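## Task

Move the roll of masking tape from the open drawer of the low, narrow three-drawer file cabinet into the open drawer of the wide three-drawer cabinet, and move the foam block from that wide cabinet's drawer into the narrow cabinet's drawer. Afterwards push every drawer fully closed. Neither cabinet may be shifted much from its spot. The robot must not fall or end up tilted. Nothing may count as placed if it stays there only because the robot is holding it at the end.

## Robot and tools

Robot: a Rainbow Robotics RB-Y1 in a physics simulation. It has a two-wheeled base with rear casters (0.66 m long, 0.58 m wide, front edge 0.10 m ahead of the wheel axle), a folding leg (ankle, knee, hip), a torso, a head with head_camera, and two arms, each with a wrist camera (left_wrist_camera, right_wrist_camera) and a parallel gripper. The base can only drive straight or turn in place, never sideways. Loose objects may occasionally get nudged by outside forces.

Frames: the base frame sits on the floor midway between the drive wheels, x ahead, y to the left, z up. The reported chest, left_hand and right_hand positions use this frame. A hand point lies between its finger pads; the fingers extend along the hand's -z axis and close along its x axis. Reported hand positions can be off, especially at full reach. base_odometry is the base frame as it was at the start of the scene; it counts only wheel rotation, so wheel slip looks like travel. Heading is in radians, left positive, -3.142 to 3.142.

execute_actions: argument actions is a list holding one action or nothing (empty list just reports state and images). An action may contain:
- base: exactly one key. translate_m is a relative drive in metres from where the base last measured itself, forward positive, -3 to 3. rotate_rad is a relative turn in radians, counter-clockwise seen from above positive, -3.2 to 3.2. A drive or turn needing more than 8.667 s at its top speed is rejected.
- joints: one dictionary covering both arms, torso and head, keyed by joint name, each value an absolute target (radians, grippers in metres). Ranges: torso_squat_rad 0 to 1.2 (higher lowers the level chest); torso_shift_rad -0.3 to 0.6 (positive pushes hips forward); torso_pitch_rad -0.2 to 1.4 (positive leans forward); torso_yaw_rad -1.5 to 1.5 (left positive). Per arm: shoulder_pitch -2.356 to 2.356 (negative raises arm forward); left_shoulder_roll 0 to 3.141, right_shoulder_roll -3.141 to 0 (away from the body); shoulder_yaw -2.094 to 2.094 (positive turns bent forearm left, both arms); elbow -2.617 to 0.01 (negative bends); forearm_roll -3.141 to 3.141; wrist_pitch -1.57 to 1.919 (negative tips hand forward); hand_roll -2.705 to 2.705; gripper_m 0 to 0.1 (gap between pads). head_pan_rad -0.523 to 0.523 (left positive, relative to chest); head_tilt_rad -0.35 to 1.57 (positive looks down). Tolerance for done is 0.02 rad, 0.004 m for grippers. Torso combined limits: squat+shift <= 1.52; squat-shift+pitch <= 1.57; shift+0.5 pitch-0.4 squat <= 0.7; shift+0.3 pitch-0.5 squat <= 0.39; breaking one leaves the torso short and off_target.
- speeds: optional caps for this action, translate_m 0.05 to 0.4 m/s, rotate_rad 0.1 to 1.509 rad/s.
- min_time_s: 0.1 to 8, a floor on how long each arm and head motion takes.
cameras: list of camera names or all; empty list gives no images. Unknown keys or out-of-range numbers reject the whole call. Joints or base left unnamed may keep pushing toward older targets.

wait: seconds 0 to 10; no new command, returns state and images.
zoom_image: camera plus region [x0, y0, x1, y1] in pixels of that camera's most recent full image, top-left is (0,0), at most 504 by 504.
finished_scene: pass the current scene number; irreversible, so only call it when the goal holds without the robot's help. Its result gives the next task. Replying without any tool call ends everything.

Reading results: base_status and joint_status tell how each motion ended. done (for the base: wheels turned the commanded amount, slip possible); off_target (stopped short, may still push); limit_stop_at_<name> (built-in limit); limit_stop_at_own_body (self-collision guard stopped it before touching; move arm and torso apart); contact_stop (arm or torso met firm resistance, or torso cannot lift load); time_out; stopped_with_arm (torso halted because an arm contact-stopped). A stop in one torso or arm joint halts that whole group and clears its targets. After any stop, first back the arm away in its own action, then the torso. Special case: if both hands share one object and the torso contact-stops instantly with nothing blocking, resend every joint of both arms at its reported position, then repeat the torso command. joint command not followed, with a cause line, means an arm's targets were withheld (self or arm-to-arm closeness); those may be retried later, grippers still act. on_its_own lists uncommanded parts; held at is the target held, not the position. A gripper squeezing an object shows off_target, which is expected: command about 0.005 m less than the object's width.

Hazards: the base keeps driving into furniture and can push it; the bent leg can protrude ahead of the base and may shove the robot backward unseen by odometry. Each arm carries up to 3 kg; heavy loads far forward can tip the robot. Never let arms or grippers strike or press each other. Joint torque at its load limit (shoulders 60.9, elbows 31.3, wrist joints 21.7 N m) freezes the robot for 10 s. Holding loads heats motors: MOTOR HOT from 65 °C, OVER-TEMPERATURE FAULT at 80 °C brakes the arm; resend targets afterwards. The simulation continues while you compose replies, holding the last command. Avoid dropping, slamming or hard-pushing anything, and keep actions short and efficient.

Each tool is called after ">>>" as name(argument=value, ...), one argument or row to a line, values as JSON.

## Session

>>> execute_actions(
  actions=[],
  cameras=["head_camera"],
)

Scene clock: 0.00 s.
base_odometry: x=+0.000 y=+0.000 heading=+0.000 (m, m, rad; odometry frame)
base_status: not commanded
joint_positions: torso_squat_rad=+0.350 torso_shift_rad=-0.001 torso_pitch_rad=-0.001 torso_yaw_rad=+0.000 left_shoulder_pitch_rad=-0.002 left_shoulder_roll_rad=+0.040 left_shoulder_yaw_rad=-0.022 left_elbow_rad=-0.157 left_forearm_roll_rad=+0.031 left_wrist_pitch_rad=+0.020 left_hand_roll_rad=+0.040 left_gripper_m=+0.099 right_shoulder_pitch_rad=-0.018 right_shoulder_roll_rad=-0.054 right_shoulder_yaw_rad=-0.049 right_elbow_rad=-0.248 right_forearm_roll_rad=-0.031 right_wrist_pitch_rad=-0.026 right_hand_roll_rad=-0.006 right_gripper_m=+0.100 head_pan_rad=+0.000 head_tilt_rad=+0.400
joint_status: not commanded
chest: x=-0.2287 y=+0.0007 z=+1.2475 quat_wxyz=(+1.000, -0.001, +0.000, +0.000) (m; base frame)
left_hand: x=-0.1552 y=+0.2489 z=+0.5658 quat_wxyz=(+0.997, +0.016, -0.070, +0.023) (m; base frame)
right_hand: x=-0.0894 y=-0.2662 z=+0.5779 quat_wxyz=(+0.988, -0.028, -0.146, -0.036) (m; base frame)
pictures: head_camera
Images, in order (width x height): head_camera 896x504.

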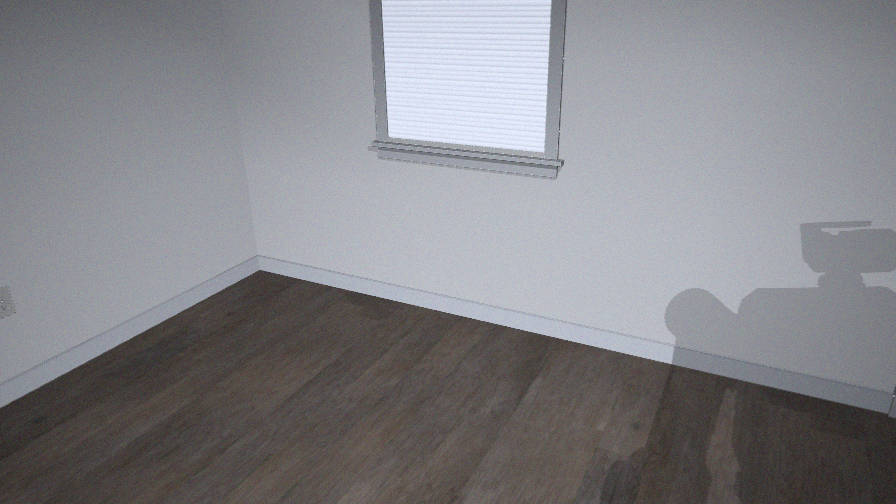

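>>> execute_actions(
  actions=[
    {"base":{"rotate_rad":1.3}},
  ],
  cameras=["head_camera"],
)

>>> execute_actions(
  actions=[
    {"base":{"rotate_rad":1.25}},
  ],
  cameras=["head_camera"],
)

>>> execute_actions(
  actions=[
    {"base":{"rotate_rad":1.25}},
  ],
  cameras=["head_camera"],
)

>>> execute_actions(
  actions=[
    {"base":{"rotate_rad":1.25}},
  ],
  cameras=["head_camera"],
)

Scene clock: 4.17 s.
base_odometry: x=+0.000 y=+0.000 heading=+1.299 (m, m, rad; odometry frame)
base_status: done
joint_positions: torso_squat_rad=+0.350 torso_shift_rad=-0.001 torso_pitch_rad=-0.001 torso_yaw_rad=+0.000 left_shoulder_pitch_rad=-0.002 left_shoulder_roll_rad=+0.040 left_shoulder_yaw_rad=-0.022 left_elbow_rad=-0.157 left_forearm_roll_rad=+0.031 left_wrist_pitch_rad=+0.020 left_hand_roll_rad=+0.040 left_gripper_m=+0.099 right_shoulder_pitch_rad=-0.018 right_shoulder_roll_rad=-0.054 right_shoulder_yaw_rad=-0.049 right_elbow_rad=-0.248 right_forearm_roll_rad=-0.031 right_wrist_pitch_rad=-0.026 right_hand_roll_rad=-0.006 right_gripper_m=+0.100 head_pan_rad=+0.000 head_tilt_rad=+0.400
joint_status: not commanded
chest: x=-0.2288 y=+0.0007 z=+1.2475 quat_wxyz=(+1.000, -0.001, +0.000, +0.000) (m; base frame)
left_hand: x=-0.1552 y=+0.2489 z=+0.5658 quat_wxyz=(+0.997, +0.016, -0.070, +0.023) (m; base frame)
right_hand: x=-0.0894 y=-0.2663 z=+0.5779 quat_wxyz=(+0.988, -0.028, -0.146, -0.036) (m; base frame)
pictures: head_camera
Images, in order (width x height): head_camera 896x504.

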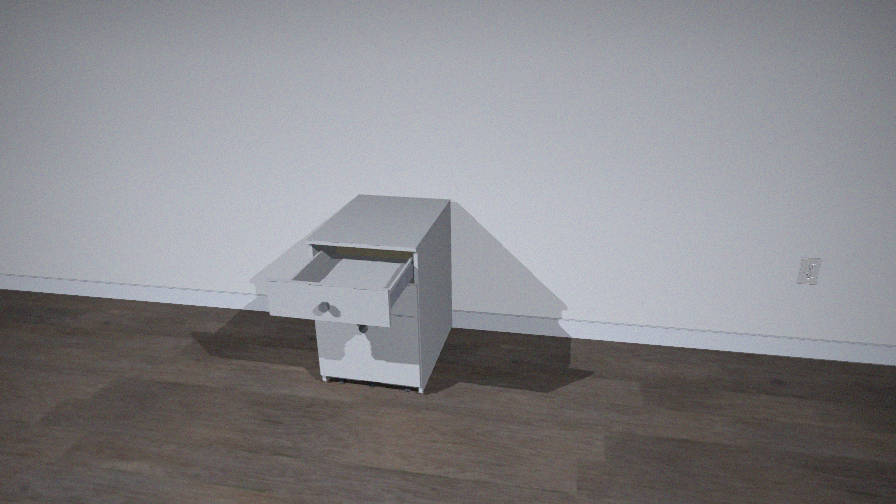

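Scene clock: 7.77 s.
base_odometry: x=+0.000 y=+0.000 heading=+2.549 (m, m, rad; odometry frame)
base_status: done
joint_positions: torso_squat_rad=+0.350 torso_shift_rad=-0.001 torso_pitch_rad=-0.001 torso_yaw_rad=+0.000 left_shoulder_pitch_rad=-0.002 left_shoulder_roll_rad=+0.041 left_shoulder_yaw_rad=-0.022 left_elbow_rad=-0.157 left_forearm_roll_rad=+0.031 left_wrist_pitch_rad=+0.020 left_hand_roll_rad=+0.040 left_gripper_m=+0.099 right_shoulder_pitch_rad=-0.018 right_shoulder_roll_rad=-0.054 right_shoulder_yaw_rad=-0.049 right_elbow_rad=-0.248 right_forearm_roll_rad=-0.031 right_wrist_pitch_rad=-0.026 right_hand_roll_rad=-0.006 right_gripper_m=+0.100 head_pan_rad=+0.000 head_tilt_rad=+0.400
joint_status: not commanded
chest: x=-0.2288 y=+0.0007 z=+1.2475 quat_wxyz=(+1.000, -0.001, +0.000, +0.000) (m; base frame)
left_hand: x=-0.1552 y=+0.2489 z=+0.5658 quat_wxyz=(+0.997, +0.016, -0.070, +0.023) (m; base frame)
right_hand: x=-0.0895 y=-0.2663 z=+0.5779 quat_wxyz=(+0.988, -0.028, -0.146, -0.036) (m; base frame)
pictures: head_camera
Images, in order (width x height): head_camera 896x504.

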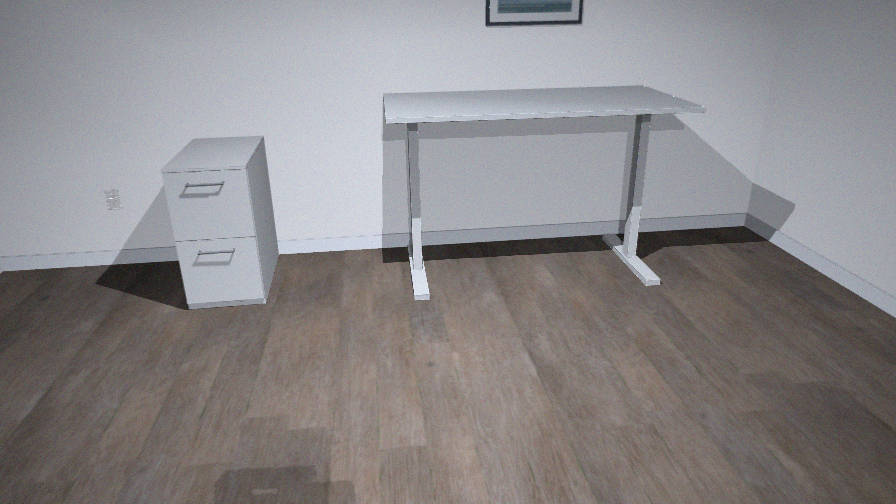

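Scene clock: 11.37 s.
base_odometry: x=+0.000 y=+0.000 heading=-2.485 (m, m, rad; odometry frame)
base_status: done
joint_positions: torso_squat_rad=+0.350 torso_shift_rad=-0.001 torso_pitch_rad=-0.001 torso_yaw_rad=+0.000 left_shoulder_pitch_rad=-0.002 left_shoulder_roll_rad=+0.041 left_shoulder_yaw_rad=-0.022 left_elbow_rad=-0.157 left_forearm_roll_rad=+0.031 left_wrist_pitch_rad=+0.020 left_hand_roll_rad=+0.040 left_gripper_m=+0.099 right_shoulder_pitch_rad=-0.018 right_shoulder_roll_rad=-0.054 right_shoulder_yaw_rad=-0.049 right_elbow_rad=-0.248 right_forearm_roll_rad=-0.031 right_wrist_pitch_rad=-0.026 right_hand_roll_rad=-0.006 right_gripper_m=+0.100 head_pan_rad=+0.000 head_tilt_rad=+0.400
joint_status: not commanded
chest: x=-0.2288 y=+0.0007 z=+1.2475 quat_wxyz=(+1.000, -0.001, +0.000, +0.000) (m; base frame)
left_hand: x=-0.1552 y=+0.2489 z=+0.5658 quat_wxyz=(+0.997, +0.016, -0.070, +0.023) (m; base frame)
right_hand: x=-0.0895 y=-0.2663 z=+0.5779 quat_wxyz=(+0.988, -0.028, -0.146, -0.036) (m; base frame)
pictures: head_camera
Images, in order (width x height): head_camera 896x504.

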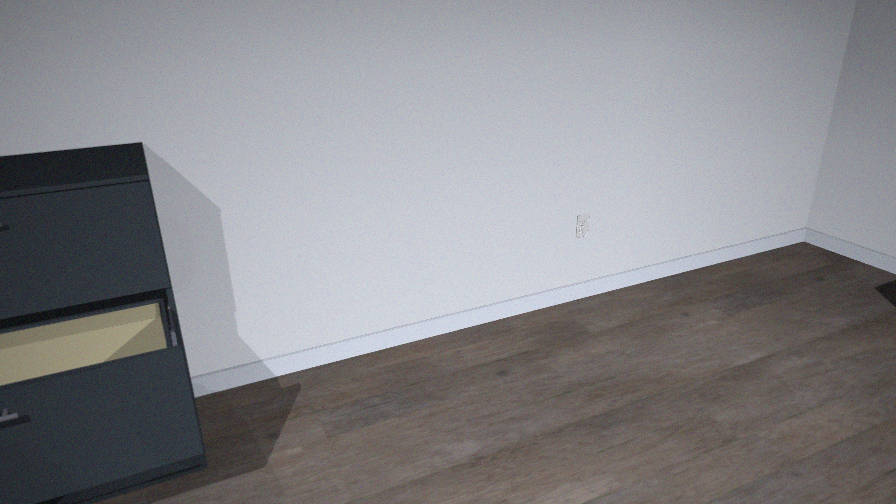

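Scene clock: 14.97 s.
base_odometry: x=+0.000 y=+0.000 heading=-1.236 (m, m, rad; odometry frame)
base_status: done
joint_positions: torso_squat_rad=+0.350 torso_shift_rad=-0.001 torso_pitch_rad=-0.001 torso_yaw_rad=+0.000 left_shoulder_pitch_rad=-0.002 left_shoulder_roll_rad=+0.041 left_shoulder_yaw_rad=-0.022 left_elbow_rad=-0.157 left_forearm_roll_rad=+0.031 left_wrist_pitch_rad=+0.020 left_hand_roll_rad=+0.040 left_gripper_m=+0.099 right_shoulder_pitch_rad=-0.018 right_shoulder_roll_rad=-0.054 right_shoulder_yaw_rad=-0.049 right_elbow_rad=-0.248 right_forearm_roll_rad=-0.031 right_wrist_pitch_rad=-0.026 right_hand_roll_rad=-0.006 right_gripper_m=+0.100 head_pan_rad=+0.000 head_tilt_rad=+0.400
joint_status: not commanded
chest: x=-0.2288 y=+0.0007 z=+1.2475 quat_wxyz=(+1.000, -0.001, +0.000, +0.000) (m; base frame)
left_hand: x=-0.1552 y=+0.2489 z=+0.5658 quat_wxyz=(+0.997, +0.016, -0.070, +0.023) (m; base frame)
right_hand: x=-0.0895 y=-0.2663 z=+0.5779 quat_wxyz=(+0.988, -0.028, -0.146, -0.036) (m; base frame)
pictures: head_camera
Images, in order (width x height): head_camera 896x504.

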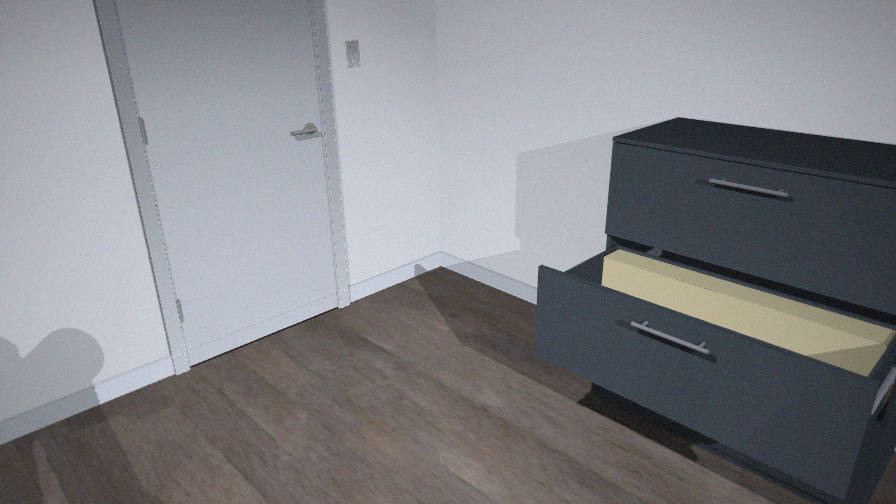

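>>> execute_actions(
  actions=[
    {"base":{"translate_m":0.96}},
  ],
  cameras=[],
)

>>> execute_actions(
  actions=[
    {"base":{"rotate_rad":-0.87},"joints":{"head_tilt_rad":0.8}},
  ],
  cameras=["head_camera"],
)

Scene clock: 19.43 s.
base_odometry: x=+0.317 y=-0.907 heading=-1.234 (m, m, rad; odometry frame)
base_status: done
joint_positions: torso_squat_rad=+0.350 torso_shift_rad=-0.001 torso_pitch_rad=+0.000 torso_yaw_rad=+0.000 left_shoulder_pitch_rad=-0.002 left_shoulder_roll_rad=+0.041 left_shoulder_yaw_rad=-0.022 left_elbow_rad=-0.157 left_forearm_roll_rad=+0.031 left_wrist_pitch_rad=+0.020 left_hand_roll_rad=+0.040 left_gripper_m=+0.099 right_shoulder_pitch_rad=-0.018 right_shoulder_roll_rad=-0.054 right_shoulder_yaw_rad=-0.049 right_elbow_rad=-0.248 right_forearm_roll_rad=-0.031 right_wrist_pitch_rad=-0.026 right_hand_roll_rad=-0.006 right_gripper_m=+0.100 head_pan_rad=+0.000 head_tilt_rad=+0.400
joint_status: not commanded
chest: x=-0.2287 y=+0.0007 z=+1.2475 quat_wxyz=(+1.000, -0.001, +0.000, +0.000) (m; base frame)
left_hand: x=-0.1551 y=+0.2489 z=+0.5658 quat_wxyz=(+0.997, +0.016, -0.070, +0.023) (m; base frame)
right_hand: x=-0.0894 y=-0.2663 z=+0.5779 quat_wxyz=(+0.988, -0.028, -0.146, -0.036) (m; base frame)
pictures: none
No camera images: the call's "cameras" was empty. Leave "cameras" out to get every camera's image.

Scene clock: 22.43 s.
base_odometry: x=+0.317 y=-0.906 heading=-2.104 (m, m, rad; odometry frame)
base_status: done
joint_positions: torso_squat_rad=+0.350 torso_shift_rad=-0.001 torso_pitch_rad=+0.000 torso_yaw_rad=+0.000 left_shoulder_pitch_rad=-0.002 left_shoulder_roll_rad=+0.041 left_shoulder_yaw_rad=-0.022 left_elbow_rad=-0.157 left_forearm_roll_rad=+0.031 left_wrist_pitch_rad=+0.020 left_hand_roll_rad=+0.040 left_gripper_m=+0.099 right_shoulder_pitch_rad=-0.018 right_shoulder_roll_rad=-0.054 right_shoulder_yaw_rad=-0.049 right_elbow_rad=-0.248 right_forearm_roll_rad=-0.031 right_wrist_pitch_rad=-0.026 right_hand_roll_rad=-0.006 right_gripper_m=+0.100 head_pan_rad=+0.000 head_tilt_rad=+0.800
joint_status: all done
chest: x=-0.2287 y=+0.0007 z=+1.2475 quat_wxyz=(+1.000, -0.001, +0.000, +0.000) (m; base frame)
left_hand: x=-0.1551 y=+0.2489 z=+0.5658 quat_wxyz=(+0.997, +0.016, -0.070, +0.023) (m; base frame)
right_hand: x=-0.0894 y=-0.2663 z=+0.5779 quat_wxyz=(+0.988, -0.028, -0.146, -0.036) (m; base frame)
pictures: head_camera
Images, in order (width x height): head_camera 896x504.

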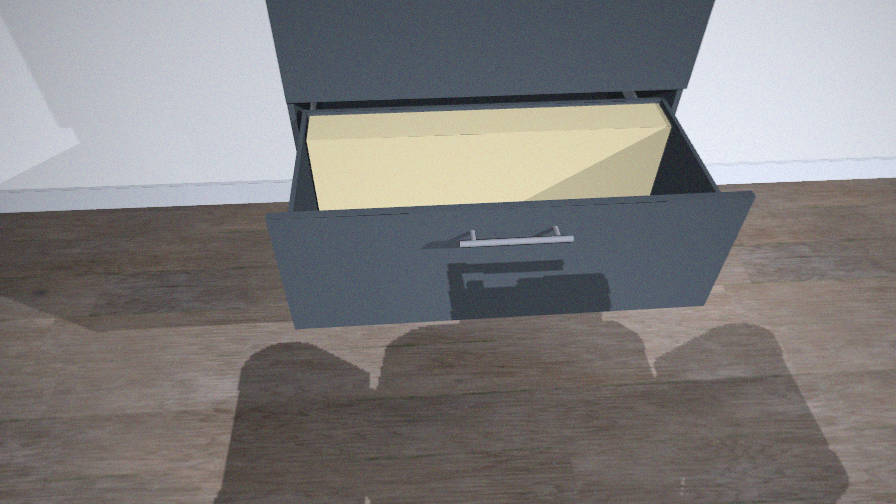

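>>> execute_actions(
  actions=[
    {"base":{"translate_m":0.55},"joints":{"head_tilt_rad":0.6,"torso_pitch_rad":0.6,"torso_squat_rad":0.2,"right_shoulder_pitch_rad":-1.2,"right_elbow_rad":-0.8,"right_wrist_pitch_rad":1.4,"right_shoulder_roll_rad":-0.5,"right_hand_roll_rad":0.9}},
  ],
  cameras=["head_camera"],
)

Scene clock: 25.63 s.
base_odometry: x=+0.037 y=-1.380 heading=-2.105 (m, m, rad; odometry frame)
base_status: done
joint_positions: torso_squat_rad=+0.200 torso_shift_rad=-0.001 torso_pitch_rad=+0.600 torso_yaw_rad=+0.000 left_shoulder_pitch_rad=-0.002 left_shoulder_roll_rad=+0.041 left_shoulder_yaw_rad=-0.022 left_elbow_rad=-0.157 left_forearm_roll_rad=+0.031 left_wrist_pitch_rad=+0.020 left_hand_roll_rad=+0.040 left_gripper_m=+0.099 right_shoulder_pitch_rad=-1.200 right_shoulder_roll_rad=-0.500 right_shoulder_yaw_rad=-0.049 right_elbow_rad=-0.800 right_forearm_roll_rad=-0.031 right_wrist_pitch_rad=+1.400 right_hand_roll_rad=+0.900 right_gripper_m=+0.100 head_pan_rad=+0.000 head_tilt_rad=+0.600
joint_status: all done
chest: x=-0.0538 y=+0.0008 z=+1.2219 quat_wxyz=(+0.955, -0.001, +0.296, +0.000) (m; base frame)
left_hand: x=-0.3781 y=+0.2489 z=+0.6178 quat_wxyz=(+0.973, +0.022, +0.228, +0.017) (m; base frame)
right_hand: x=+0.4411 y=-0.3720 z=+0.8160 quat_wxyz=(+0.871, -0.165, +0.062, +0.458) (m; base frame)
pictures: head_camera
Images, in order (width x height): head_camera 896x504.

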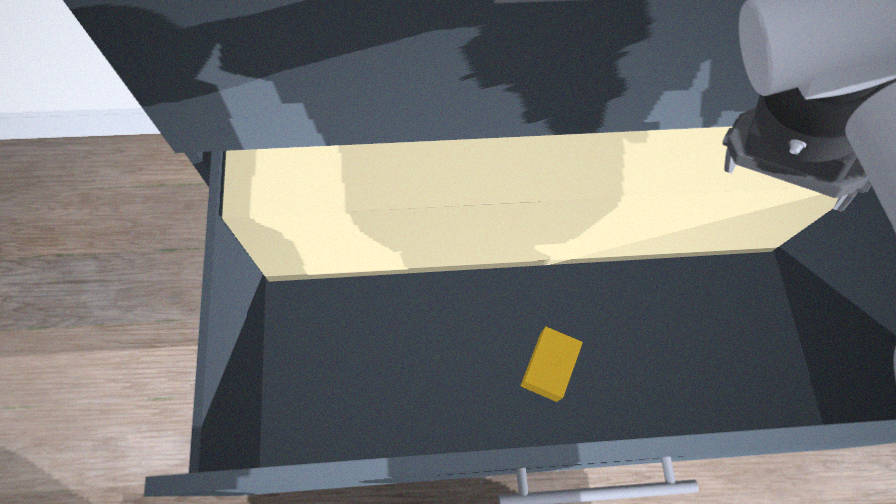

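>>> execute_actions(
  actions=[
    {"joints":{"torso_squat_rad":0.6,"right_shoulder_pitch_rad":-1.05,"right_elbow_rad":-0.6,"right_wrist_pitch_rad":1.05,"right_shoulder_roll_rad":-0.1}},
  ],
  cameras=["right_wrist_camera"],
)

Scene clock: 28.03 s.
base_odometry: x=+0.037 y=-1.380 heading=-2.105 (m, m, rad; odometry frame)
base_status: not commanded
joint_positions: torso_squat_rad=+0.600 torso_shift_rad=-0.001 torso_pitch_rad=+0.600 torso_yaw_rad=+0.000 left_shoulder_pitch_rad=-0.002 left_shoulder_roll_rad=+0.041 left_shoulder_yaw_rad=-0.022 left_elbow_rad=-0.157 left_forearm_roll_rad=+0.031 left_wrist_pitch_rad=+0.020 left_hand_roll_rad=+0.040 left_gripper_m=+0.099 right_shoulder_pitch_rad=-1.050 right_shoulder_roll_rad=-0.100 right_shoulder_yaw_rad=-0.049 right_elbow_rad=-0.600 right_forearm_roll_rad=-0.031 right_wrist_pitch_rad=+1.050 right_hand_roll_rad=+0.900 right_gripper_m=+0.100 head_pan_rad=+0.000 head_tilt_rad=+0.600
joint_status: all done
chest: x=-0.0538 y=+0.0007 z=+1.1136 quat_wxyz=(+0.955, -0.001, +0.295, +0.000) (m; base frame)
left_hand: x=-0.3781 y=+0.2489 z=+0.5095 quat_wxyz=(+0.973, +0.022, +0.228, +0.017) (m; base frame)
right_hand: x=+0.3120 y=-0.1540 z=+0.5452 quat_wxyz=(+0.841, +0.001, +0.023, +0.540) (m; base frame)
pictures: right_wrist_camera
Images, in order (width x height): right_wrist_camera 644x364.

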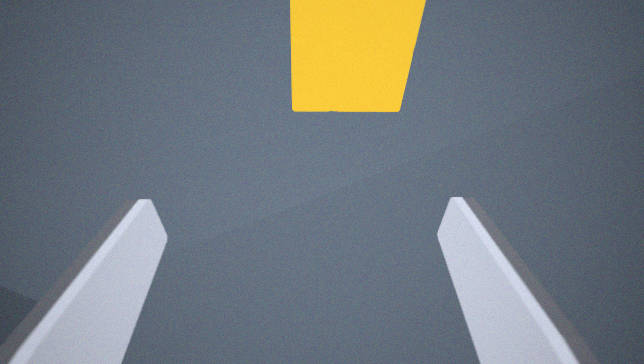

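>>> execute_actions(
  actions=[
    {"joints":{"torso_shift_rad":0.14,"torso_yaw_rad":-0.09}},
  ],
  cameras=["right_wrist_camera"],
)

Scene clock: 30.17 s.
base_odometry: x=+0.037 y=-1.380 heading=-2.105 (m, m, rad; odometry frame)
base_status: not commanded
joint_positions: torso_squat_rad=+0.600 torso_shift_rad=+0.140 torso_pitch_rad=+0.600 torso_yaw_rad=-0.090 left_shoulder_pitch_rad=-0.002 left_shoulder_roll_rad=+0.041 left_shoulder_yaw_rad=-0.022 left_elbow_rad=-0.157 left_forearm_roll_rad=+0.031 left_wrist_pitch_rad=+0.020 left_hand_roll_rad=+0.040 left_gripper_m=+0.099 right_shoulder_pitch_rad=-1.050 right_shoulder_roll_rad=-0.100 right_shoulder_yaw_rad=-0.049 right_elbow_rad=-0.600 right_forearm_roll_rad=-0.031 right_wrist_pitch_rad=+1.050 right_hand_roll_rad=+0.900 right_gripper_m=+0.100 head_pan_rad=+0.000 head_tilt_rad=+0.600
joint_status: all done
chest: x=+0.0273 y=+0.0007 z=+1.1079 quat_wxyz=(+0.954, -0.014, +0.295, -0.043) (m; base frame)
left_hand: x=-0.2788 y=+0.2413 z=+0.4914 quat_wxyz=(+0.973, +0.006, +0.227, -0.025) (m; base frame)
right_hand: x=+0.3796 y=-0.2092 z=+0.5488 quat_wxyz=(+0.860, -0.020, +0.037, +0.508) (m; base frame)
pictures: right_wrist_camera
Images, in order (width x height): right_wrist_camera 644x364.

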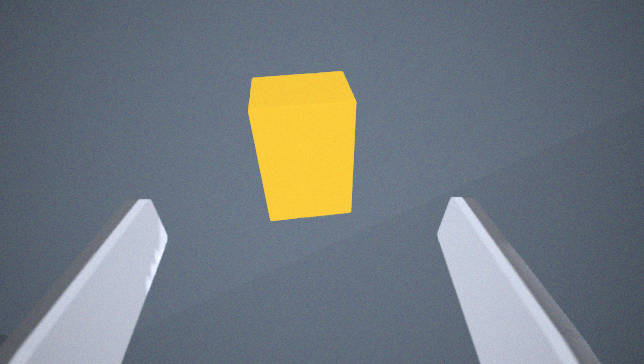

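>>> execute_actions(
  actions=[
    {"joints":{"torso_squat_rad":0.84}},
  ],
  cameras=["right_wrist_camera"],
)

Scene clock: 32.03 s.
base_odometry: x=+0.037 y=-1.380 heading=-2.105 (m, m, rad; odometry frame)
base_status: not commanded
joint_positions: torso_squat_rad=+0.840 torso_shift_rad=+0.140 torso_pitch_rad=+0.600 torso_yaw_rad=-0.090 left_shoulder_pitch_rad=-0.002 left_shoulder_roll_rad=+0.041 left_shoulder_yaw_rad=-0.022 left_elbow_rad=-0.157 left_forearm_roll_rad=+0.031 left_wrist_pitch_rad=+0.020 left_hand_roll_rad=+0.040 left_gripper_m=+0.099 right_shoulder_pitch_rad=-1.050 right_shoulder_roll_rad=-0.100 right_shoulder_yaw_rad=-0.049 right_elbow_rad=-0.600 right_forearm_roll_rad=-0.031 right_wrist_pitch_rad=+1.050 right_hand_roll_rad=+0.900 right_gripper_m=+0.100 head_pan_rad=+0.000 head_tilt_rad=+0.600
joint_status: all done
chest: x=+0.0119 y=+0.0006 z=+0.9985 quat_wxyz=(+0.954, -0.014, +0.295, -0.043) (m; base frame)
left_hand: x=-0.2942 y=+0.2413 z=+0.3820 quat_wxyz=(+0.973, +0.006, +0.227, -0.025) (m; base frame)
right_hand: x=+0.3643 y=-0.2093 z=+0.4394 quat_wxyz=(+0.860, -0.020, +0.037, +0.508) (m; base frame)
pictures: right_wrist_camera
Images, in order (width x height): right_wrist_camera 644x364.

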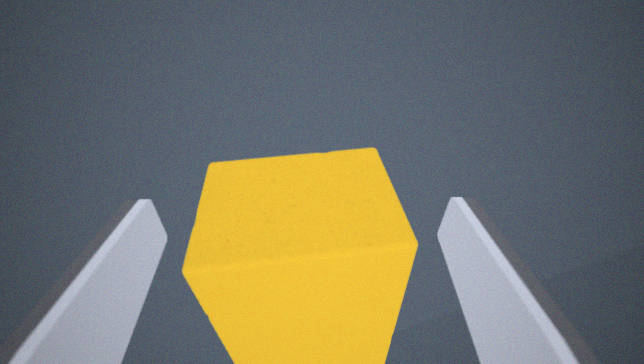

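>>> execute_actions(
  actions=[
    {"joints":{"right_gripper_m":0.03}},
  ],
  cameras=[],
)

>>> execute_actions(
  actions=[
    {"joints":{"torso_squat_rad":0.2,"torso_shift_rad":0,"torso_yaw_rad":0,"torso_pitch_rad":0.35,"right_wrist_pitch_rad":1.3}},
  ],
  cameras=[],
)

>>> execute_actions(
  actions=[
    {"base":{"translate_m":-0.4}},
  ],
  cameras=[],
)

>>> execute_actions(
  actions=[
    {"base":{"rotate_rad":-2.296}},
  ],
  cameras=[],
)

>>> execute_actions(
  actions=[
    {"base":{"translate_m":2.35}},
  ],
  cameras=[],
)

>>> execute_actions(
  actions=[
    {"base":{"rotate_rad":-0.845}},
  ],
  cameras=["head_camera"],
)

Scene clock: 34.27 s.
base_odometry: x=+0.037 y=-1.380 heading=-2.105 (m, m, rad; odometry frame)
base_status: not commanded
joint_positions: torso_squat_rad=+0.840 torso_shift_rad=+0.140 torso_pitch_rad=+0.600 torso_yaw_rad=-0.090 left_shoulder_pitch_rad=-0.002 left_shoulder_roll_rad=+0.041 left_shoulder_yaw_rad=-0.022 left_elbow_rad=-0.157 left_forearm_roll_rad=+0.031 left_wrist_pitch_rad=+0.020 left_hand_roll_rad=+0.040 left_gripper_m=+0.099 right_shoulder_pitch_rad=-1.050 right_shoulder_roll_rad=-0.100 right_shoulder_yaw_rad=-0.049 right_elbow_rad=-0.600 right_forearm_roll_rad=-0.031 right_wrist_pitch_rad=+1.050 right_hand_roll_rad=+0.900 right_gripper_m=+0.059 head_pan_rad=+0.000 head_tilt_rad=+0.600
joint_status: right_gripper_m off_target (ended at +0.059, target +0.030)
chest: x=+0.0119 y=+0.0006 z=+0.9985 quat_wxyz=(+0.954, -0.014, +0.295, -0.043) (m; base frame)
left_hand: x=-0.2942 y=+0.2413 z=+0.3820 quat_wxyz=(+0.973, +0.006, +0.227, -0.025) (m; base frame)
right_hand: x=+0.3643 y=-0.2093 z=+0.4394 quat_wxyz=(+0.860, -0.020, +0.037, +0.508) (m; base frame)
pictures: none
No camera images: the call's "cameras" was empty. Leave "cameras" out to get every camera's image.

Scene clock: 37.23 s.
base_odometry: x=+0.037 y=-1.380 heading=-2.105 (m, m, rad; odometry frame)
base_status: not commanded
joint_positions: torso_squat_rad=+0.200 torso_shift_rad=+0.000 torso_pitch_rad=+0.350 torso_yaw_rad=+0.000 left_shoulder_pitch_rad=-0.002 left_shoulder_roll_rad=+0.041 left_shoulder_yaw_rad=-0.022 left_elbow_rad=-0.157 left_forearm_roll_rad=+0.031 left_wrist_pitch_rad=+0.020 left_hand_roll_rad=+0.040 left_gripper_m=+0.099 right_shoulder_pitch_rad=-1.050 right_shoulder_roll_rad=-0.100 right_shoulder_yaw_rad=-0.049 right_elbow_rad=-0.600 right_forearm_roll_rad=-0.031 right_wrist_pitch_rad=+1.300 right_hand_roll_rad=+0.900 right_gripper_m=+0.059 head_pan_rad=+0.000 head_tilt_rad=+0.600
joint_status: all done
chest: x=-0.1220 y=+0.0007 z=+1.2572 quat_wxyz=(+0.985, -0.001, +0.174, +0.000) (m; base frame)
left_hand: x=-0.2867 y=+0.2490 z=+0.5917 quat_wxyz=(+0.994, +0.020, +0.105, +0.020) (m; base frame)
right_hand: x=+0.3175 y=-0.1673 z=+0.7928 quat_wxyz=(+0.844, -0.026, +0.036, +0.535) (m; base frame)
pictures: none
No camera images: the call's "cameras" was empty. Leave "cameras" out to get every camera's image.

Scene clock: 40.00 s.
base_odometry: x=+0.241 y=-1.035 heading=-2.106 (m, m, rad; odometry frame)
base_status: done
joint_positions: torso_squat_rad=+0.200 torso_shift_rad=+0.000 torso_pitch_rad=+0.350 torso_yaw_rad=+0.000 left_shoulder_pitch_rad=-0.002 left_shoulder_roll_rad=+0.041 left_shoulder_yaw_rad=-0.022 left_elbow_rad=-0.157 left_forearm_roll_rad=+0.031 left_wrist_pitch_rad=+0.020 left_hand_roll_rad=+0.040 left_gripper_m=+0.099 right_shoulder_pitch_rad=-1.050 right_shoulder_roll_rad=-0.100 right_shoulder_yaw_rad=-0.049 right_elbow_rad=-0.600 right_forearm_roll_rad=-0.031 right_wrist_pitch_rad=+1.300 right_hand_roll_rad=+0.900 right_gripper_m=+0.059 head_pan_rad=+0.000 head_tilt_rad=+0.600
joint_status: not commanded
chest: x=-0.1220 y=+0.0007 z=+1.2572 quat_wxyz=(+0.985, -0.001, +0.174, +0.000) (m; base frame)
left_hand: x=-0.2868 y=+0.2490 z=+0.5917 quat_wxyz=(+0.994, +0.020, +0.105, +0.020) (m; base frame)
right_hand: x=+0.3175 y=-0.1673 z=+0.7928 quat_wxyz=(+0.844, -0.026, +0.036, +0.535) (m; base frame)
pictures: none
No camera images: the call's "cameras" was empty. Leave "cameras" out to get every camera's image.

Scene clock: 44.60 s.
base_odometry: x=+0.241 y=-1.035 heading=+1.882 (m, m, rad; odometry frame)
base_status: done
joint_positions: torso_squat_rad=+0.200 torso_shift_rad=+0.000 torso_pitch_rad=+0.350 torso_yaw_rad=+0.000 left_shoulder_pitch_rad=-0.002 left_shoulder_roll_rad=+0.041 left_shoulder_yaw_rad=-0.022 left_elbow_rad=-0.157 left_forearm_roll_rad=+0.031 left_wrist_pitch_rad=+0.020 left_hand_roll_rad=+0.040 left_gripper_m=+0.099 right_shoulder_pitch_rad=-1.050 right_shoulder_roll_rad=-0.100 right_shoulder_yaw_rad=-0.049 right_elbow_rad=-0.600 right_forearm_roll_rad=-0.031 right_wrist_pitch_rad=+1.300 right_hand_roll_rad=+0.900 right_gripper_m=+0.059 head_pan_rad=+0.000 head_tilt_rad=+0.600
joint_status: not commanded
chest: x=-0.1220 y=+0.0007 z=+1.2572 quat_wxyz=(+0.985, -0.001, +0.174, +0.000) (m; base frame)
left_hand: x=-0.2868 y=+0.2490 z=+0.5917 quat_wxyz=(+0.994, +0.020, +0.105, +0.020) (m; base frame)
right_hand: x=+0.3176 y=-0.1673 z=+0.7928 quat_wxyz=(+0.844, -0.026, +0.036, +0.535) (m; base frame)
pictures: none
No camera images: the call's "cameras" was empty. Leave "cameras" out to get every camera's image.

Scene clock: 51.83 s.
base_odometry: x=-0.477 y=+1.202 heading=+1.881 (m, m, rad; odometry frame)
base_status: done
joint_positions: torso_squat_rad=+0.200 torso_shift_rad=+0.000 torso_pitch_rad=+0.350 torso_yaw_rad=+0.000 left_shoulder_pitch_rad=-0.002 left_shoulder_roll_rad=+0.041 left_shoulder_yaw_rad=-0.022 left_elbow_rad=-0.157 left_forearm_roll_rad=+0.031 left_wrist_pitch_rad=+0.020 left_hand_roll_rad=+0.040 left_gripper_m=+0.099 right_shoulder_pitch_rad=-1.050 right_shoulder_roll_rad=-0.100 right_shoulder_yaw_rad=-0.049 right_elbow_rad=-0.600 right_forearm_roll_rad=-0.031 right_wrist_pitch_rad=+1.300 right_hand_roll_rad=+0.900 right_gripper_m=+0.059 head_pan_rad=+0.000 head_tilt_rad=+0.600
joint_status: not commanded
chest: x=-0.1219 y=+0.0007 z=+1.2572 quat_wxyz=(+0.985, -0.001, +0.174, +0.000) (m; base frame)
left_hand: x=-0.2867 y=+0.2490 z=+0.5917 quat_wxyz=(+0.994, +0.020, +0.105, +0.020) (m; base frame)
right_hand: x=+0.3176 y=-0.1673 z=+0.7928 quat_wxyz=(+0.844, -0.026, +0.036, +0.535) (m; base frame)
pictures: none
No camera images: the call's "cameras" was empty. Leave "cameras" out to get every camera's image.

Scene clock: 54.77 s.
base_odometry: x=-0.477 y=+1.202 heading=+1.036 (m, m, rad; odometry frame)
base_status: done
joint_positions: torso_squat_rad=+0.200 torso_shift_rad=+0.000 torso_pitch_rad=+0.350 torso_yaw_rad=+0.000 left_shoulder_pitch_rad=-0.002 left_shoulder_roll_rad=+0.041 left_shoulder_yaw_rad=-0.022 left_elbow_rad=-0.157 left_forearm_roll_rad=+0.031 left_wrist_pitch_rad=+0.020 left_hand_roll_rad=+0.040 left_gripper_m=+0.099 right_shoulder_pitch_rad=-1.050 right_shoulder_roll_rad=-0.100 right_shoulder_yaw_rad=-0.049 right_elbow_rad=-0.600 right_forearm_roll_rad=-0.031 right_wrist_pitch_rad=+1.300 right_hand_roll_rad=+0.900 right_gripper_m=+0.059 head_pan_rad=+0.000 head_tilt_rad=+0.600
joint_status: not commanded
chest: x=-0.1219 y=+0.0007 z=+1.2572 quat_wxyz=(+0.985, -0.001, +0.174, +0.000) (m; base frame)
left_hand: x=-0.2867 y=+0.2490 z=+0.5917 quat_wxyz=(+0.994, +0.020, +0.105, +0.020) (m; base frame)
right_hand: x=+0.3176 y=-0.1673 z=+0.7928 quat_wxyz=(+0.844, -0.026, +0.036, +0.535) (m; base frame)
pictures: head_camera
Images, in order (width x height): head_camera 896x504.

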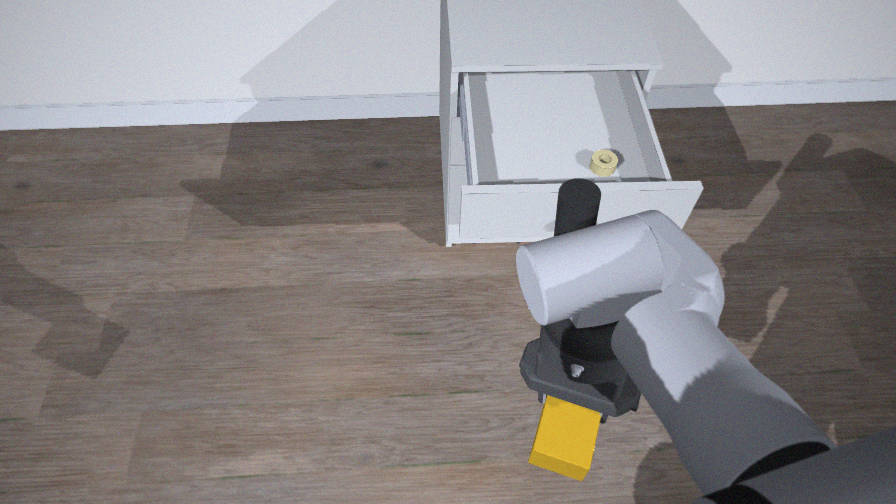

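>>> execute_actions(
  actions=[
    {"base":{"translate_m":0.47},"joints":{"torso_pitch_rad":0.6,"torso_squat_rad":0.35,"right_shoulder_pitch_rad":-1.2,"right_elbow_rad":-0.8,"right_wrist_pitch_rad":1.4}},
  ],
  cameras=["head_camera"],
)

Scene clock: 57.70 s.
base_odometry: x=-0.237 y=+1.607 heading=+1.036 (m, m, rad; odometry frame)
base_status: done
joint_positions: torso_squat_rad=+0.350 torso_shift_rad=+0.000 torso_pitch_rad=+0.600 torso_yaw_rad=+0.000 left_shoulder_pitch_rad=-0.002 left_shoulder_roll_rad=+0.041 left_shoulder_yaw_rad=-0.022 left_elbow_rad=-0.157 left_forearm_roll_rad=+0.031 left_wrist_pitch_rad=+0.020 left_hand_roll_rad=+0.040 left_gripper_m=+0.099 right_shoulder_pitch_rad=-1.200 right_shoulder_roll_rad=-0.100 right_shoulder_yaw_rad=-0.049 right_elbow_rad=-0.800 right_forearm_roll_rad=-0.031 right_wrist_pitch_rad=+1.400 right_hand_roll_rad=+0.900 right_gripper_m=+0.059 head_pan_rad=+0.000 head_tilt_rad=+0.600
joint_status: all done
chest: x=-0.0533 y=+0.0007 z=+1.1934 quat_wxyz=(+0.955, -0.001, +0.296, +0.000) (m; base frame)
left_hand: x=-0.3776 y=+0.2490 z=+0.5894 quat_wxyz=(+0.973, +0.022, +0.228, +0.017) (m; base frame)
right_hand: x=+0.3821 y=-0.1214 z=+0.7241 quat_wxyz=(+0.829, -0.002, +0.027, +0.559) (m; base frame)
pictures: head_camera
Images, in order (width x height): head_camera 896x504.

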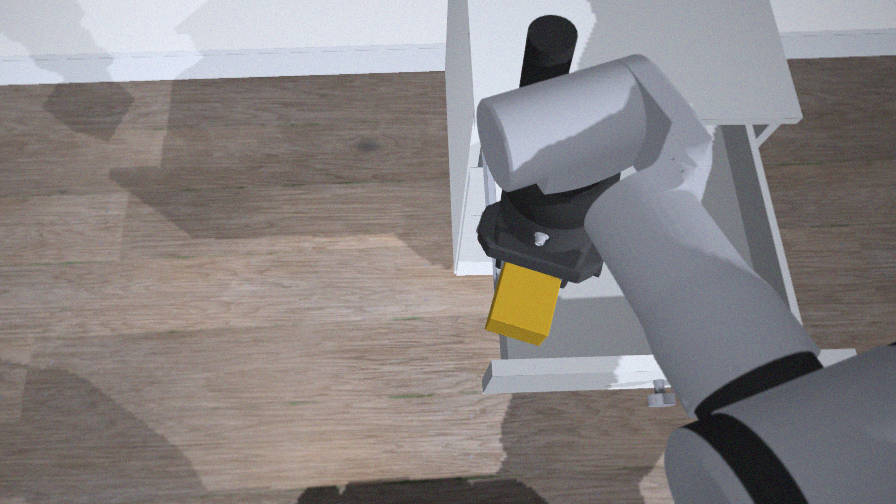

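>>> execute_actions(
  actions=[
    {"joints":{"right_shoulder_roll_rad":-0.2,"torso_shift_rad":0.08}},
  ],
  cameras=[],
)

>>> execute_actions(
  actions=[
    {"joints":{"torso_squat_rad":0.72}},
  ],
)

Scene clock: 59.47 s.
base_odometry: x=-0.237 y=+1.607 heading=+1.036 (m, m, rad; odometry frame)
base_status: not commanded
joint_positions: torso_squat_rad=+0.350 torso_shift_rad=+0.080 torso_pitch_rad=+0.600 torso_yaw_rad=+0.000 left_shoulder_pitch_rad=-0.002 left_shoulder_roll_rad=+0.041 left_shoulder_yaw_rad=-0.022 left_elbow_rad=-0.157 left_forearm_roll_rad=+0.031 left_wrist_pitch_rad=+0.020 left_hand_roll_rad=+0.040 left_gripper_m=+0.099 right_shoulder_pitch_rad=-1.200 right_shoulder_roll_rad=-0.200 right_shoulder_yaw_rad=-0.049 right_elbow_rad=-0.800 right_forearm_roll_rad=-0.031 right_wrist_pitch_rad=+1.400 right_hand_roll_rad=+0.900 right_gripper_m=+0.059 head_pan_rad=+0.000 head_tilt_rad=+0.600
joint_status: all done
chest: x=-0.0007 y=+0.0007 z=+1.1913 quat_wxyz=(+0.955, -0.001, +0.296, +0.000) (m; base frame)
left_hand: x=-0.3251 y=+0.2490 z=+0.5873 quat_wxyz=(+0.973, +0.022, +0.228, +0.017) (m; base frame)
right_hand: x=+0.4551 y=-0.1846 z=+0.7295 quat_wxyz=(+0.842, -0.043, +0.036, +0.536) (m; base frame)
pictures: none
No camera images: the call's "cameras" was empty. Leave "cameras" out to get every camera's image.

Scene clock: 61.50 s.
base_odometry: x=-0.237 y=+1.607 heading=+1.036 (m, m, rad; odometry frame)
base_status: not commanded
joint_positions: torso_squat_rad=+0.720 torso_shift_rad=+0.080 torso_pitch_rad=+0.600 torso_yaw_rad=+0.000 left_shoulder_pitch_rad=-0.002 left_shoulder_roll_rad=+0.041 left_shoulder_yaw_rad=-0.022 left_elbow_rad=-0.157 left_forearm_roll_rad=+0.031 left_wrist_pitch_rad=+0.020 left_hand_roll_rad=+0.040 left_gripper_m=+0.099 right_shoulder_pitch_rad=-1.200 right_shoulder_roll_rad=-0.200 right_shoulder_yaw_rad=-0.049 right_elbow_rad=-0.800 right_forearm_roll_rad=-0.031 right_wrist_pitch_rad=+1.400 right_hand_roll_rad=+0.900 right_gripper_m=+0.059 head_pan_rad=+0.000 head_tilt_rad=+0.600
joint_status: all done
chest: x=-0.0113 y=+0.0006 z=+1.0605 quat_wxyz=(+0.955, -0.001, +0.295, +0.000) (m; base frame)
left_hand: x=-0.3356 y=+0.2489 z=+0.4564 quat_wxyz=(+0.973, +0.022, +0.228, +0.017) (m; base frame)
right_hand: x=+0.4446 y=-0.1846 z=+0.5987 quat_wxyz=(+0.842, -0.043, +0.036, +0.536) (m; base frame)
pictures: head_camera, left_wrist_camera, right_wrist_camera
Images, in order (width x height): head_camera 896x504, left_wrist_camera 644x364, right_wrist_camera 644x364.

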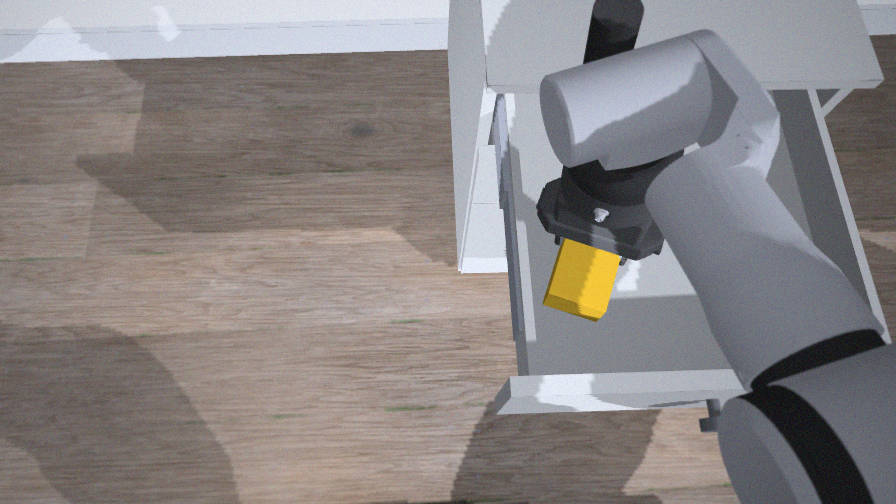

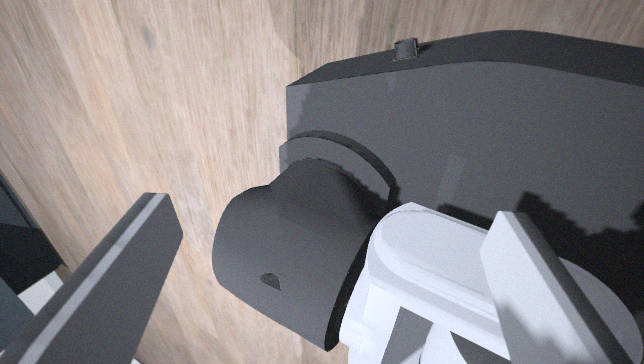

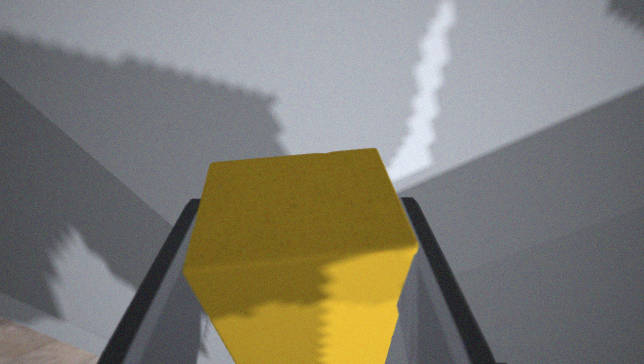

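>>> execute_actions(
  actions=[
    {"joints":{"torso_squat_rad":0.75}},
  ],
  cameras=[],
)

>>> execute_actions(
  actions=[
    {"joints":{"right_gripper_m":0.09}},
  ],
  cameras=[],
)

>>> execute_actions(
  actions=[
    {"joints":{"torso_squat_rad":0.5}},
  ],
  cameras=[],
)

>>> execute_actions(
  actions=[
    {"joints":{"torso_shift_rad":-0.1,"right_shoulder_roll_rad":-0.38}},
  ],
  cameras=["head_camera","right_wrist_camera"],
)

Scene clock: 62.93 s.
base_odometry: x=-0.237 y=+1.607 heading=+1.036 (m, m, rad; odometry frame)
base_status: not commanded
joint_positions: torso_squat_rad=+0.750 torso_shift_rad=+0.080 torso_pitch_rad=+0.600 torso_yaw_rad=+0.000 left_shoulder_pitch_rad=-0.002 left_shoulder_roll_rad=+0.041 left_shoulder_yaw_rad=-0.022 left_elbow_rad=-0.157 left_forearm_roll_rad=+0.031 left_wrist_pitch_rad=+0.020 left_hand_roll_rad=+0.040 left_gripper_m=+0.099 right_shoulder_pitch_rad=-1.200 right_shoulder_roll_rad=-0.200 right_shoulder_yaw_rad=-0.049 right_elbow_rad=-0.800 right_forearm_roll_rad=-0.031 right_wrist_pitch_rad=+1.400 right_hand_roll_rad=+0.900 right_gripper_m=+0.059 head_pan_rad=+0.000 head_tilt_rad=+0.600
joint_status: all done
chest: x=-0.0124 y=+0.0006 z=+1.0464 quat_wxyz=(+0.955, -0.001, +0.295, +0.000) (m; base frame)
left_hand: x=-0.3367 y=+0.2489 z=+0.4424 quat_wxyz=(+0.973, +0.022, +0.228, +0.017) (m; base frame)
right_hand: x=+0.4435 y=-0.1846 z=+0.5847 quat_wxyz=(+0.842, -0.043, +0.036, +0.536) (m; base frame)
pictures: none
No camera images: the call's "cameras" was empty. Leave "cameras" out to get every camera's image.

Scene clock: 64.03 s.
base_odometry: x=-0.237 y=+1.607 heading=+1.036 (m, m, rad; odometry frame)
base_status: not commanded
joint_positions: torso_squat_rad=+0.750 torso_shift_rad=+0.080 torso_pitch_rad=+0.600 torso_yaw_rad=+0.000 left_shoulder_pitch_rad=-0.002 left_shoulder_roll_rad=+0.041 left_shoulder_yaw_rad=-0.022 left_elbow_rad=-0.157 left_forearm_roll_rad=+0.031 left_wrist_pitch_rad=+0.020 left_hand_roll_rad=+0.040 left_gripper_m=+0.099 right_shoulder_pitch_rad=-1.200 right_shoulder_roll_rad=-0.200 right_shoulder_yaw_rad=-0.049 right_elbow_rad=-0.800 right_forearm_roll_rad=-0.031 right_wrist_pitch_rad=+1.400 right_hand_roll_rad=+0.900 right_gripper_m=+0.090 head_pan_rad=+0.000 head_tilt_rad=+0.600
joint_status: all done
chest: x=-0.0124 y=+0.0006 z=+1.0464 quat_wxyz=(+0.955, -0.001, +0.295, +0.000) (m; base frame)
left_hand: x=-0.3367 y=+0.2489 z=+0.4424 quat_wxyz=(+0.973, +0.022, +0.228, +0.017) (m; base frame)
right_hand: x=+0.4435 y=-0.1846 z=+0.5847 quat_wxyz=(+0.842, -0.043, +0.036, +0.536) (m; base frame)
pictures: none
No camera images: the call's "cameras" was empty. Leave "cameras" out to get every camera's image.

Scene clock: 65.67 s.
base_odometry: x=-0.237 y=+1.607 heading=+1.036 (m, m, rad; odometry frame)
base_status: not commanded
joint_positions: torso_squat_rad=+0.500 torso_shift_rad=+0.080 torso_pitch_rad=+0.600 torso_yaw_rad=+0.000 left_shoulder_pitch_rad=-0.002 left_shoulder_roll_rad=+0.041 left_shoulder_yaw_rad=-0.022 left_elbow_rad=-0.157 left_forearm_roll_rad=+0.031 left_wrist_pitch_rad=+0.020 left_hand_roll_rad=+0.040 left_gripper_m=+0.099 right_shoulder_pitch_rad=-1.200 right_shoulder_roll_rad=-0.200 right_shoulder_yaw_rad=-0.049 right_elbow_rad=-0.800 right_forearm_roll_rad=-0.031 right_wrist_pitch_rad=+1.400 right_hand_roll_rad=+0.900 right_gripper_m=+0.090 head_pan_rad=+0.000 head_tilt_rad=+0.600
joint_status: all done
chest: x=-0.0042 y=+0.0006 z=+1.1482 quat_wxyz=(+0.955, -0.001, +0.295, +0.000) (m; base frame)
left_hand: x=-0.3285 y=+0.2489 z=+0.5442 quat_wxyz=(+0.973, +0.022, +0.228, +0.017) (m; base frame)
right_hand: x=+0.4516 y=-0.1846 z=+0.6865 quat_wxyz=(+0.842, -0.043, +0.036, +0.536) (m; base frame)
pictures: none
No camera images: the call's "cameras" was empty. Leave "cameras" out to get every camera's image.

Scene clock: 67.67 s.
base_odometry: x=-0.237 y=+1.607 heading=+1.036 (m, m, rad; odometry frame)
base_status: not commanded
joint_positions: torso_squat_rad=+0.500 torso_shift_rad=-0.100 torso_pitch_rad=+0.600 torso_yaw_rad=+0.000 left_shoulder_pitch_rad=-0.002 left_shoulder_roll_rad=+0.041 left_shoulder_yaw_rad=-0.022 left_elbow_rad=-0.157 left_forearm_roll_rad=+0.031 left_wrist_pitch_rad=+0.020 left_hand_roll_rad=+0.040 left_gripper_m=+0.099 right_shoulder_pitch_rad=-1.200 right_shoulder_roll_rad=-0.380 right_shoulder_yaw_rad=-0.049 right_elbow_rad=-0.800 right_forearm_roll_rad=-0.031 right_wrist_pitch_rad=+1.400 right_hand_roll_rad=+0.900 right_gripper_m=+0.090 head_pan_rad=+0.000 head_tilt_rad=+0.600
joint_status: all done
chest: x=-0.1147 y=+0.0006 z=+1.1472 quat_wxyz=(+0.955, -0.001, +0.295, +0.000) (m; base frame)
left_hand: x=-0.4388 y=+0.2489 z=+0.5430 quat_wxyz=(+0.973, +0.022, +0.228, +0.017) (m; base frame)
right_hand: x=+0.3689 y=-0.2980 z=+0.7132 quat_wxyz=(+0.862, -0.117, +0.052, +0.491) (m; base frame)
pictures: head_camera, right_wrist_camera
Images, in order (width x height): head_camera 896x504, right_wrist_camera 644x364.

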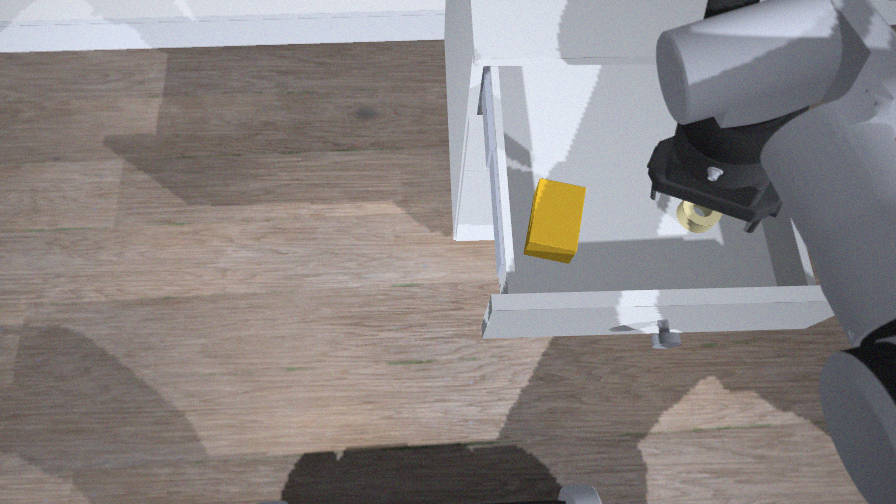

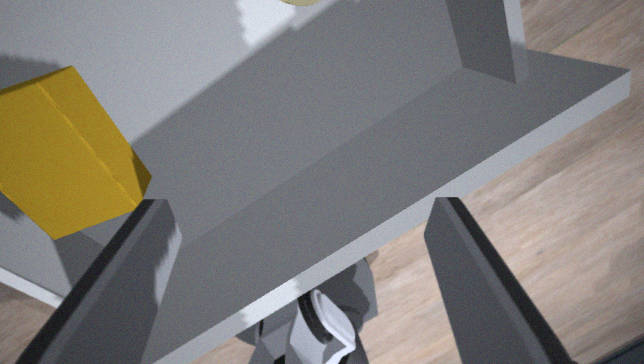

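>>> execute_actions(
  actions=[
    {"joints":{"torso_shift_rad":0.09,"right_shoulder_roll_rad":-0.46,"torso_squat_rad":0.65}},
  ],
  cameras=["right_wrist_camera"],
)

Scene clock: 70.07 s.
base_odometry: x=-0.237 y=+1.607 heading=+1.036 (m, m, rad; odometry frame)
base_status: not commanded
joint_positions: torso_squat_rad=+0.650 torso_shift_rad=+0.090 torso_pitch_rad=+0.600 torso_yaw_rad=+0.000 left_shoulder_pitch_rad=-0.002 left_shoulder_roll_rad=+0.041 left_shoulder_yaw_rad=-0.022 left_elbow_rad=-0.157 left_forearm_roll_rad=+0.031 left_wrist_pitch_rad=+0.020 left_hand_roll_rad=+0.040 left_gripper_m=+0.099 right_shoulder_pitch_rad=-1.200 right_shoulder_roll_rad=-0.460 right_shoulder_yaw_rad=-0.049 right_elbow_rad=-0.800 right_forearm_roll_rad=-0.031 right_wrist_pitch_rad=+1.400 right_hand_roll_rad=+0.900 right_gripper_m=+0.090 head_pan_rad=+0.000 head_tilt_rad=+0.600
joint_status: all done
chest: x=-0.0031 y=+0.0006 z=+1.0909 quat_wxyz=(+0.955, -0.001, +0.296, +0.000) (m; base frame)
left_hand: x=-0.3276 y=+0.2489 z=+0.4869 quat_wxyz=(+0.973, +0.022, +0.228, +0.017) (m; base frame)
right_hand: x=+0.4886 y=-0.3476 z=+0.6746 quat_wxyz=(+0.868, -0.149, +0.059, +0.469) (m; base frame)
pictures: right_wrist_camera
Images, in order (width x height): right_wrist_camera 644x364.

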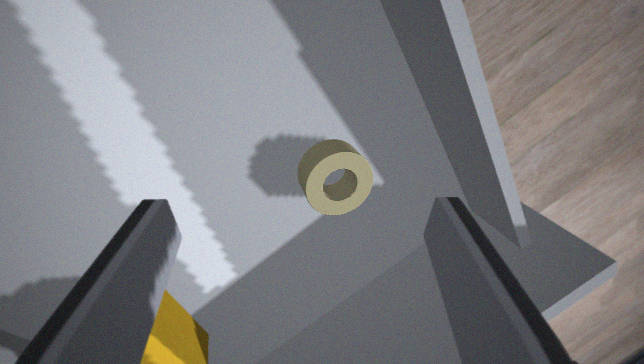

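>>> execute_actions(
  actions=[
    {"joints":{"torso_yaw_rad":-0.05,"right_gripper_m":0.075,"torso_squat_rad":0.8}},
  ],
  cameras=["right_wrist_camera"],
)

Scene clock: 71.67 s.
base_odometry: x=-0.237 y=+1.607 heading=+1.036 (m, m, rad; odometry frame)
base_status: not commanded
joint_positions: torso_squat_rad=+0.800 torso_shift_rad=+0.090 torso_pitch_rad=+0.600 torso_yaw_rad=-0.050 left_shoulder_pitch_rad=-0.002 left_shoulder_roll_rad=+0.041 left_shoulder_yaw_rad=-0.022 left_elbow_rad=-0.157 left_forearm_roll_rad=+0.031 left_wrist_pitch_rad=+0.020 left_hand_roll_rad=+0.040 left_gripper_m=+0.099 right_shoulder_pitch_rad=-1.200 right_shoulder_roll_rad=-0.460 right_shoulder_yaw_rad=-0.049 right_elbow_rad=-0.800 right_forearm_roll_rad=-0.031 right_wrist_pitch_rad=+1.400 right_hand_roll_rad=+0.900 right_gripper_m=+0.075 head_pan_rad=+0.000 head_tilt_rad=+0.600
joint_status: all done
chest: x=-0.0095 y=+0.0006 z=+1.0216 quat_wxyz=(+0.955, -0.008, +0.295, -0.024) (m; base frame)
left_hand: x=-0.3235 y=+0.2449 z=+0.4105 quat_wxyz=(+0.974, +0.013, +0.228, -0.006) (m; base frame)
right_hand: x=+0.4673 y=-0.3791 z=+0.6157 quat_wxyz=(+0.876, -0.160, +0.069, +0.450) (m; base frame)
pictures: right_wrist_camera
Images, in order (width x height): right_wrist_camera 644x364.

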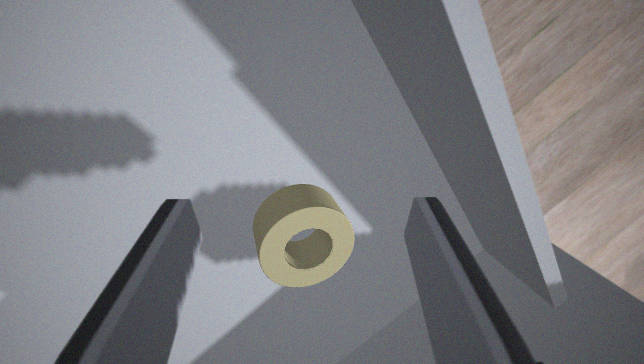

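>>> execute_actions(
  actions=[
    {"joints":{"torso_squat_rad":0.88}},
  ],
  cameras=["right_wrist_camera"],
)

Scene clock: 73.03 s.
base_odometry: x=-0.237 y=+1.607 heading=+1.036 (m, m, rad; odometry frame)
base_status: not commanded
joint_positions: torso_squat_rad=+0.880 torso_shift_rad=+0.090 torso_pitch_rad=+0.600 torso_yaw_rad=-0.050 left_shoulder_pitch_rad=-0.002 left_shoulder_roll_rad=+0.041 left_shoulder_yaw_rad=-0.022 left_elbow_rad=-0.157 left_forearm_roll_rad=+0.031 left_wrist_pitch_rad=+0.020 left_hand_roll_rad=+0.040 left_gripper_m=+0.099 right_shoulder_pitch_rad=-1.200 right_shoulder_roll_rad=-0.460 right_shoulder_yaw_rad=-0.049 right_elbow_rad=-0.800 right_forearm_roll_rad=-0.031 right_wrist_pitch_rad=+1.400 right_hand_roll_rad=+0.900 right_gripper_m=+0.075 head_pan_rad=+0.000 head_tilt_rad=+0.600
joint_status: all done
chest: x=-0.0133 y=+0.0006 z=+0.9801 quat_wxyz=(+0.955, -0.008, +0.295, -0.024) (m; base frame)
left_hand: x=-0.3273 y=+0.2449 z=+0.3690 quat_wxyz=(+0.974, +0.013, +0.228, -0.006) (m; base frame)
right_hand: x=+0.4636 y=-0.3791 z=+0.5741 quat_wxyz=(+0.876, -0.160, +0.069, +0.450) (m; base frame)
pictures: right_wrist_camera
Images, in order (width x height): right_wrist_camera 644x364.

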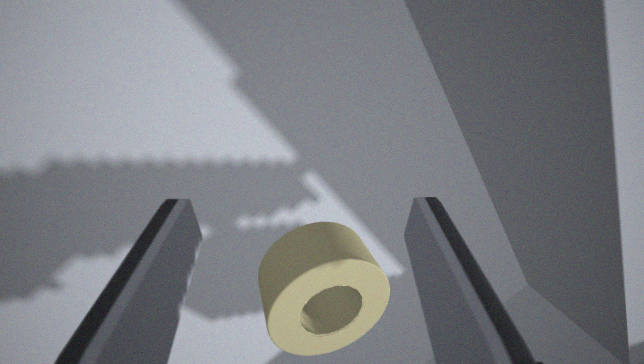

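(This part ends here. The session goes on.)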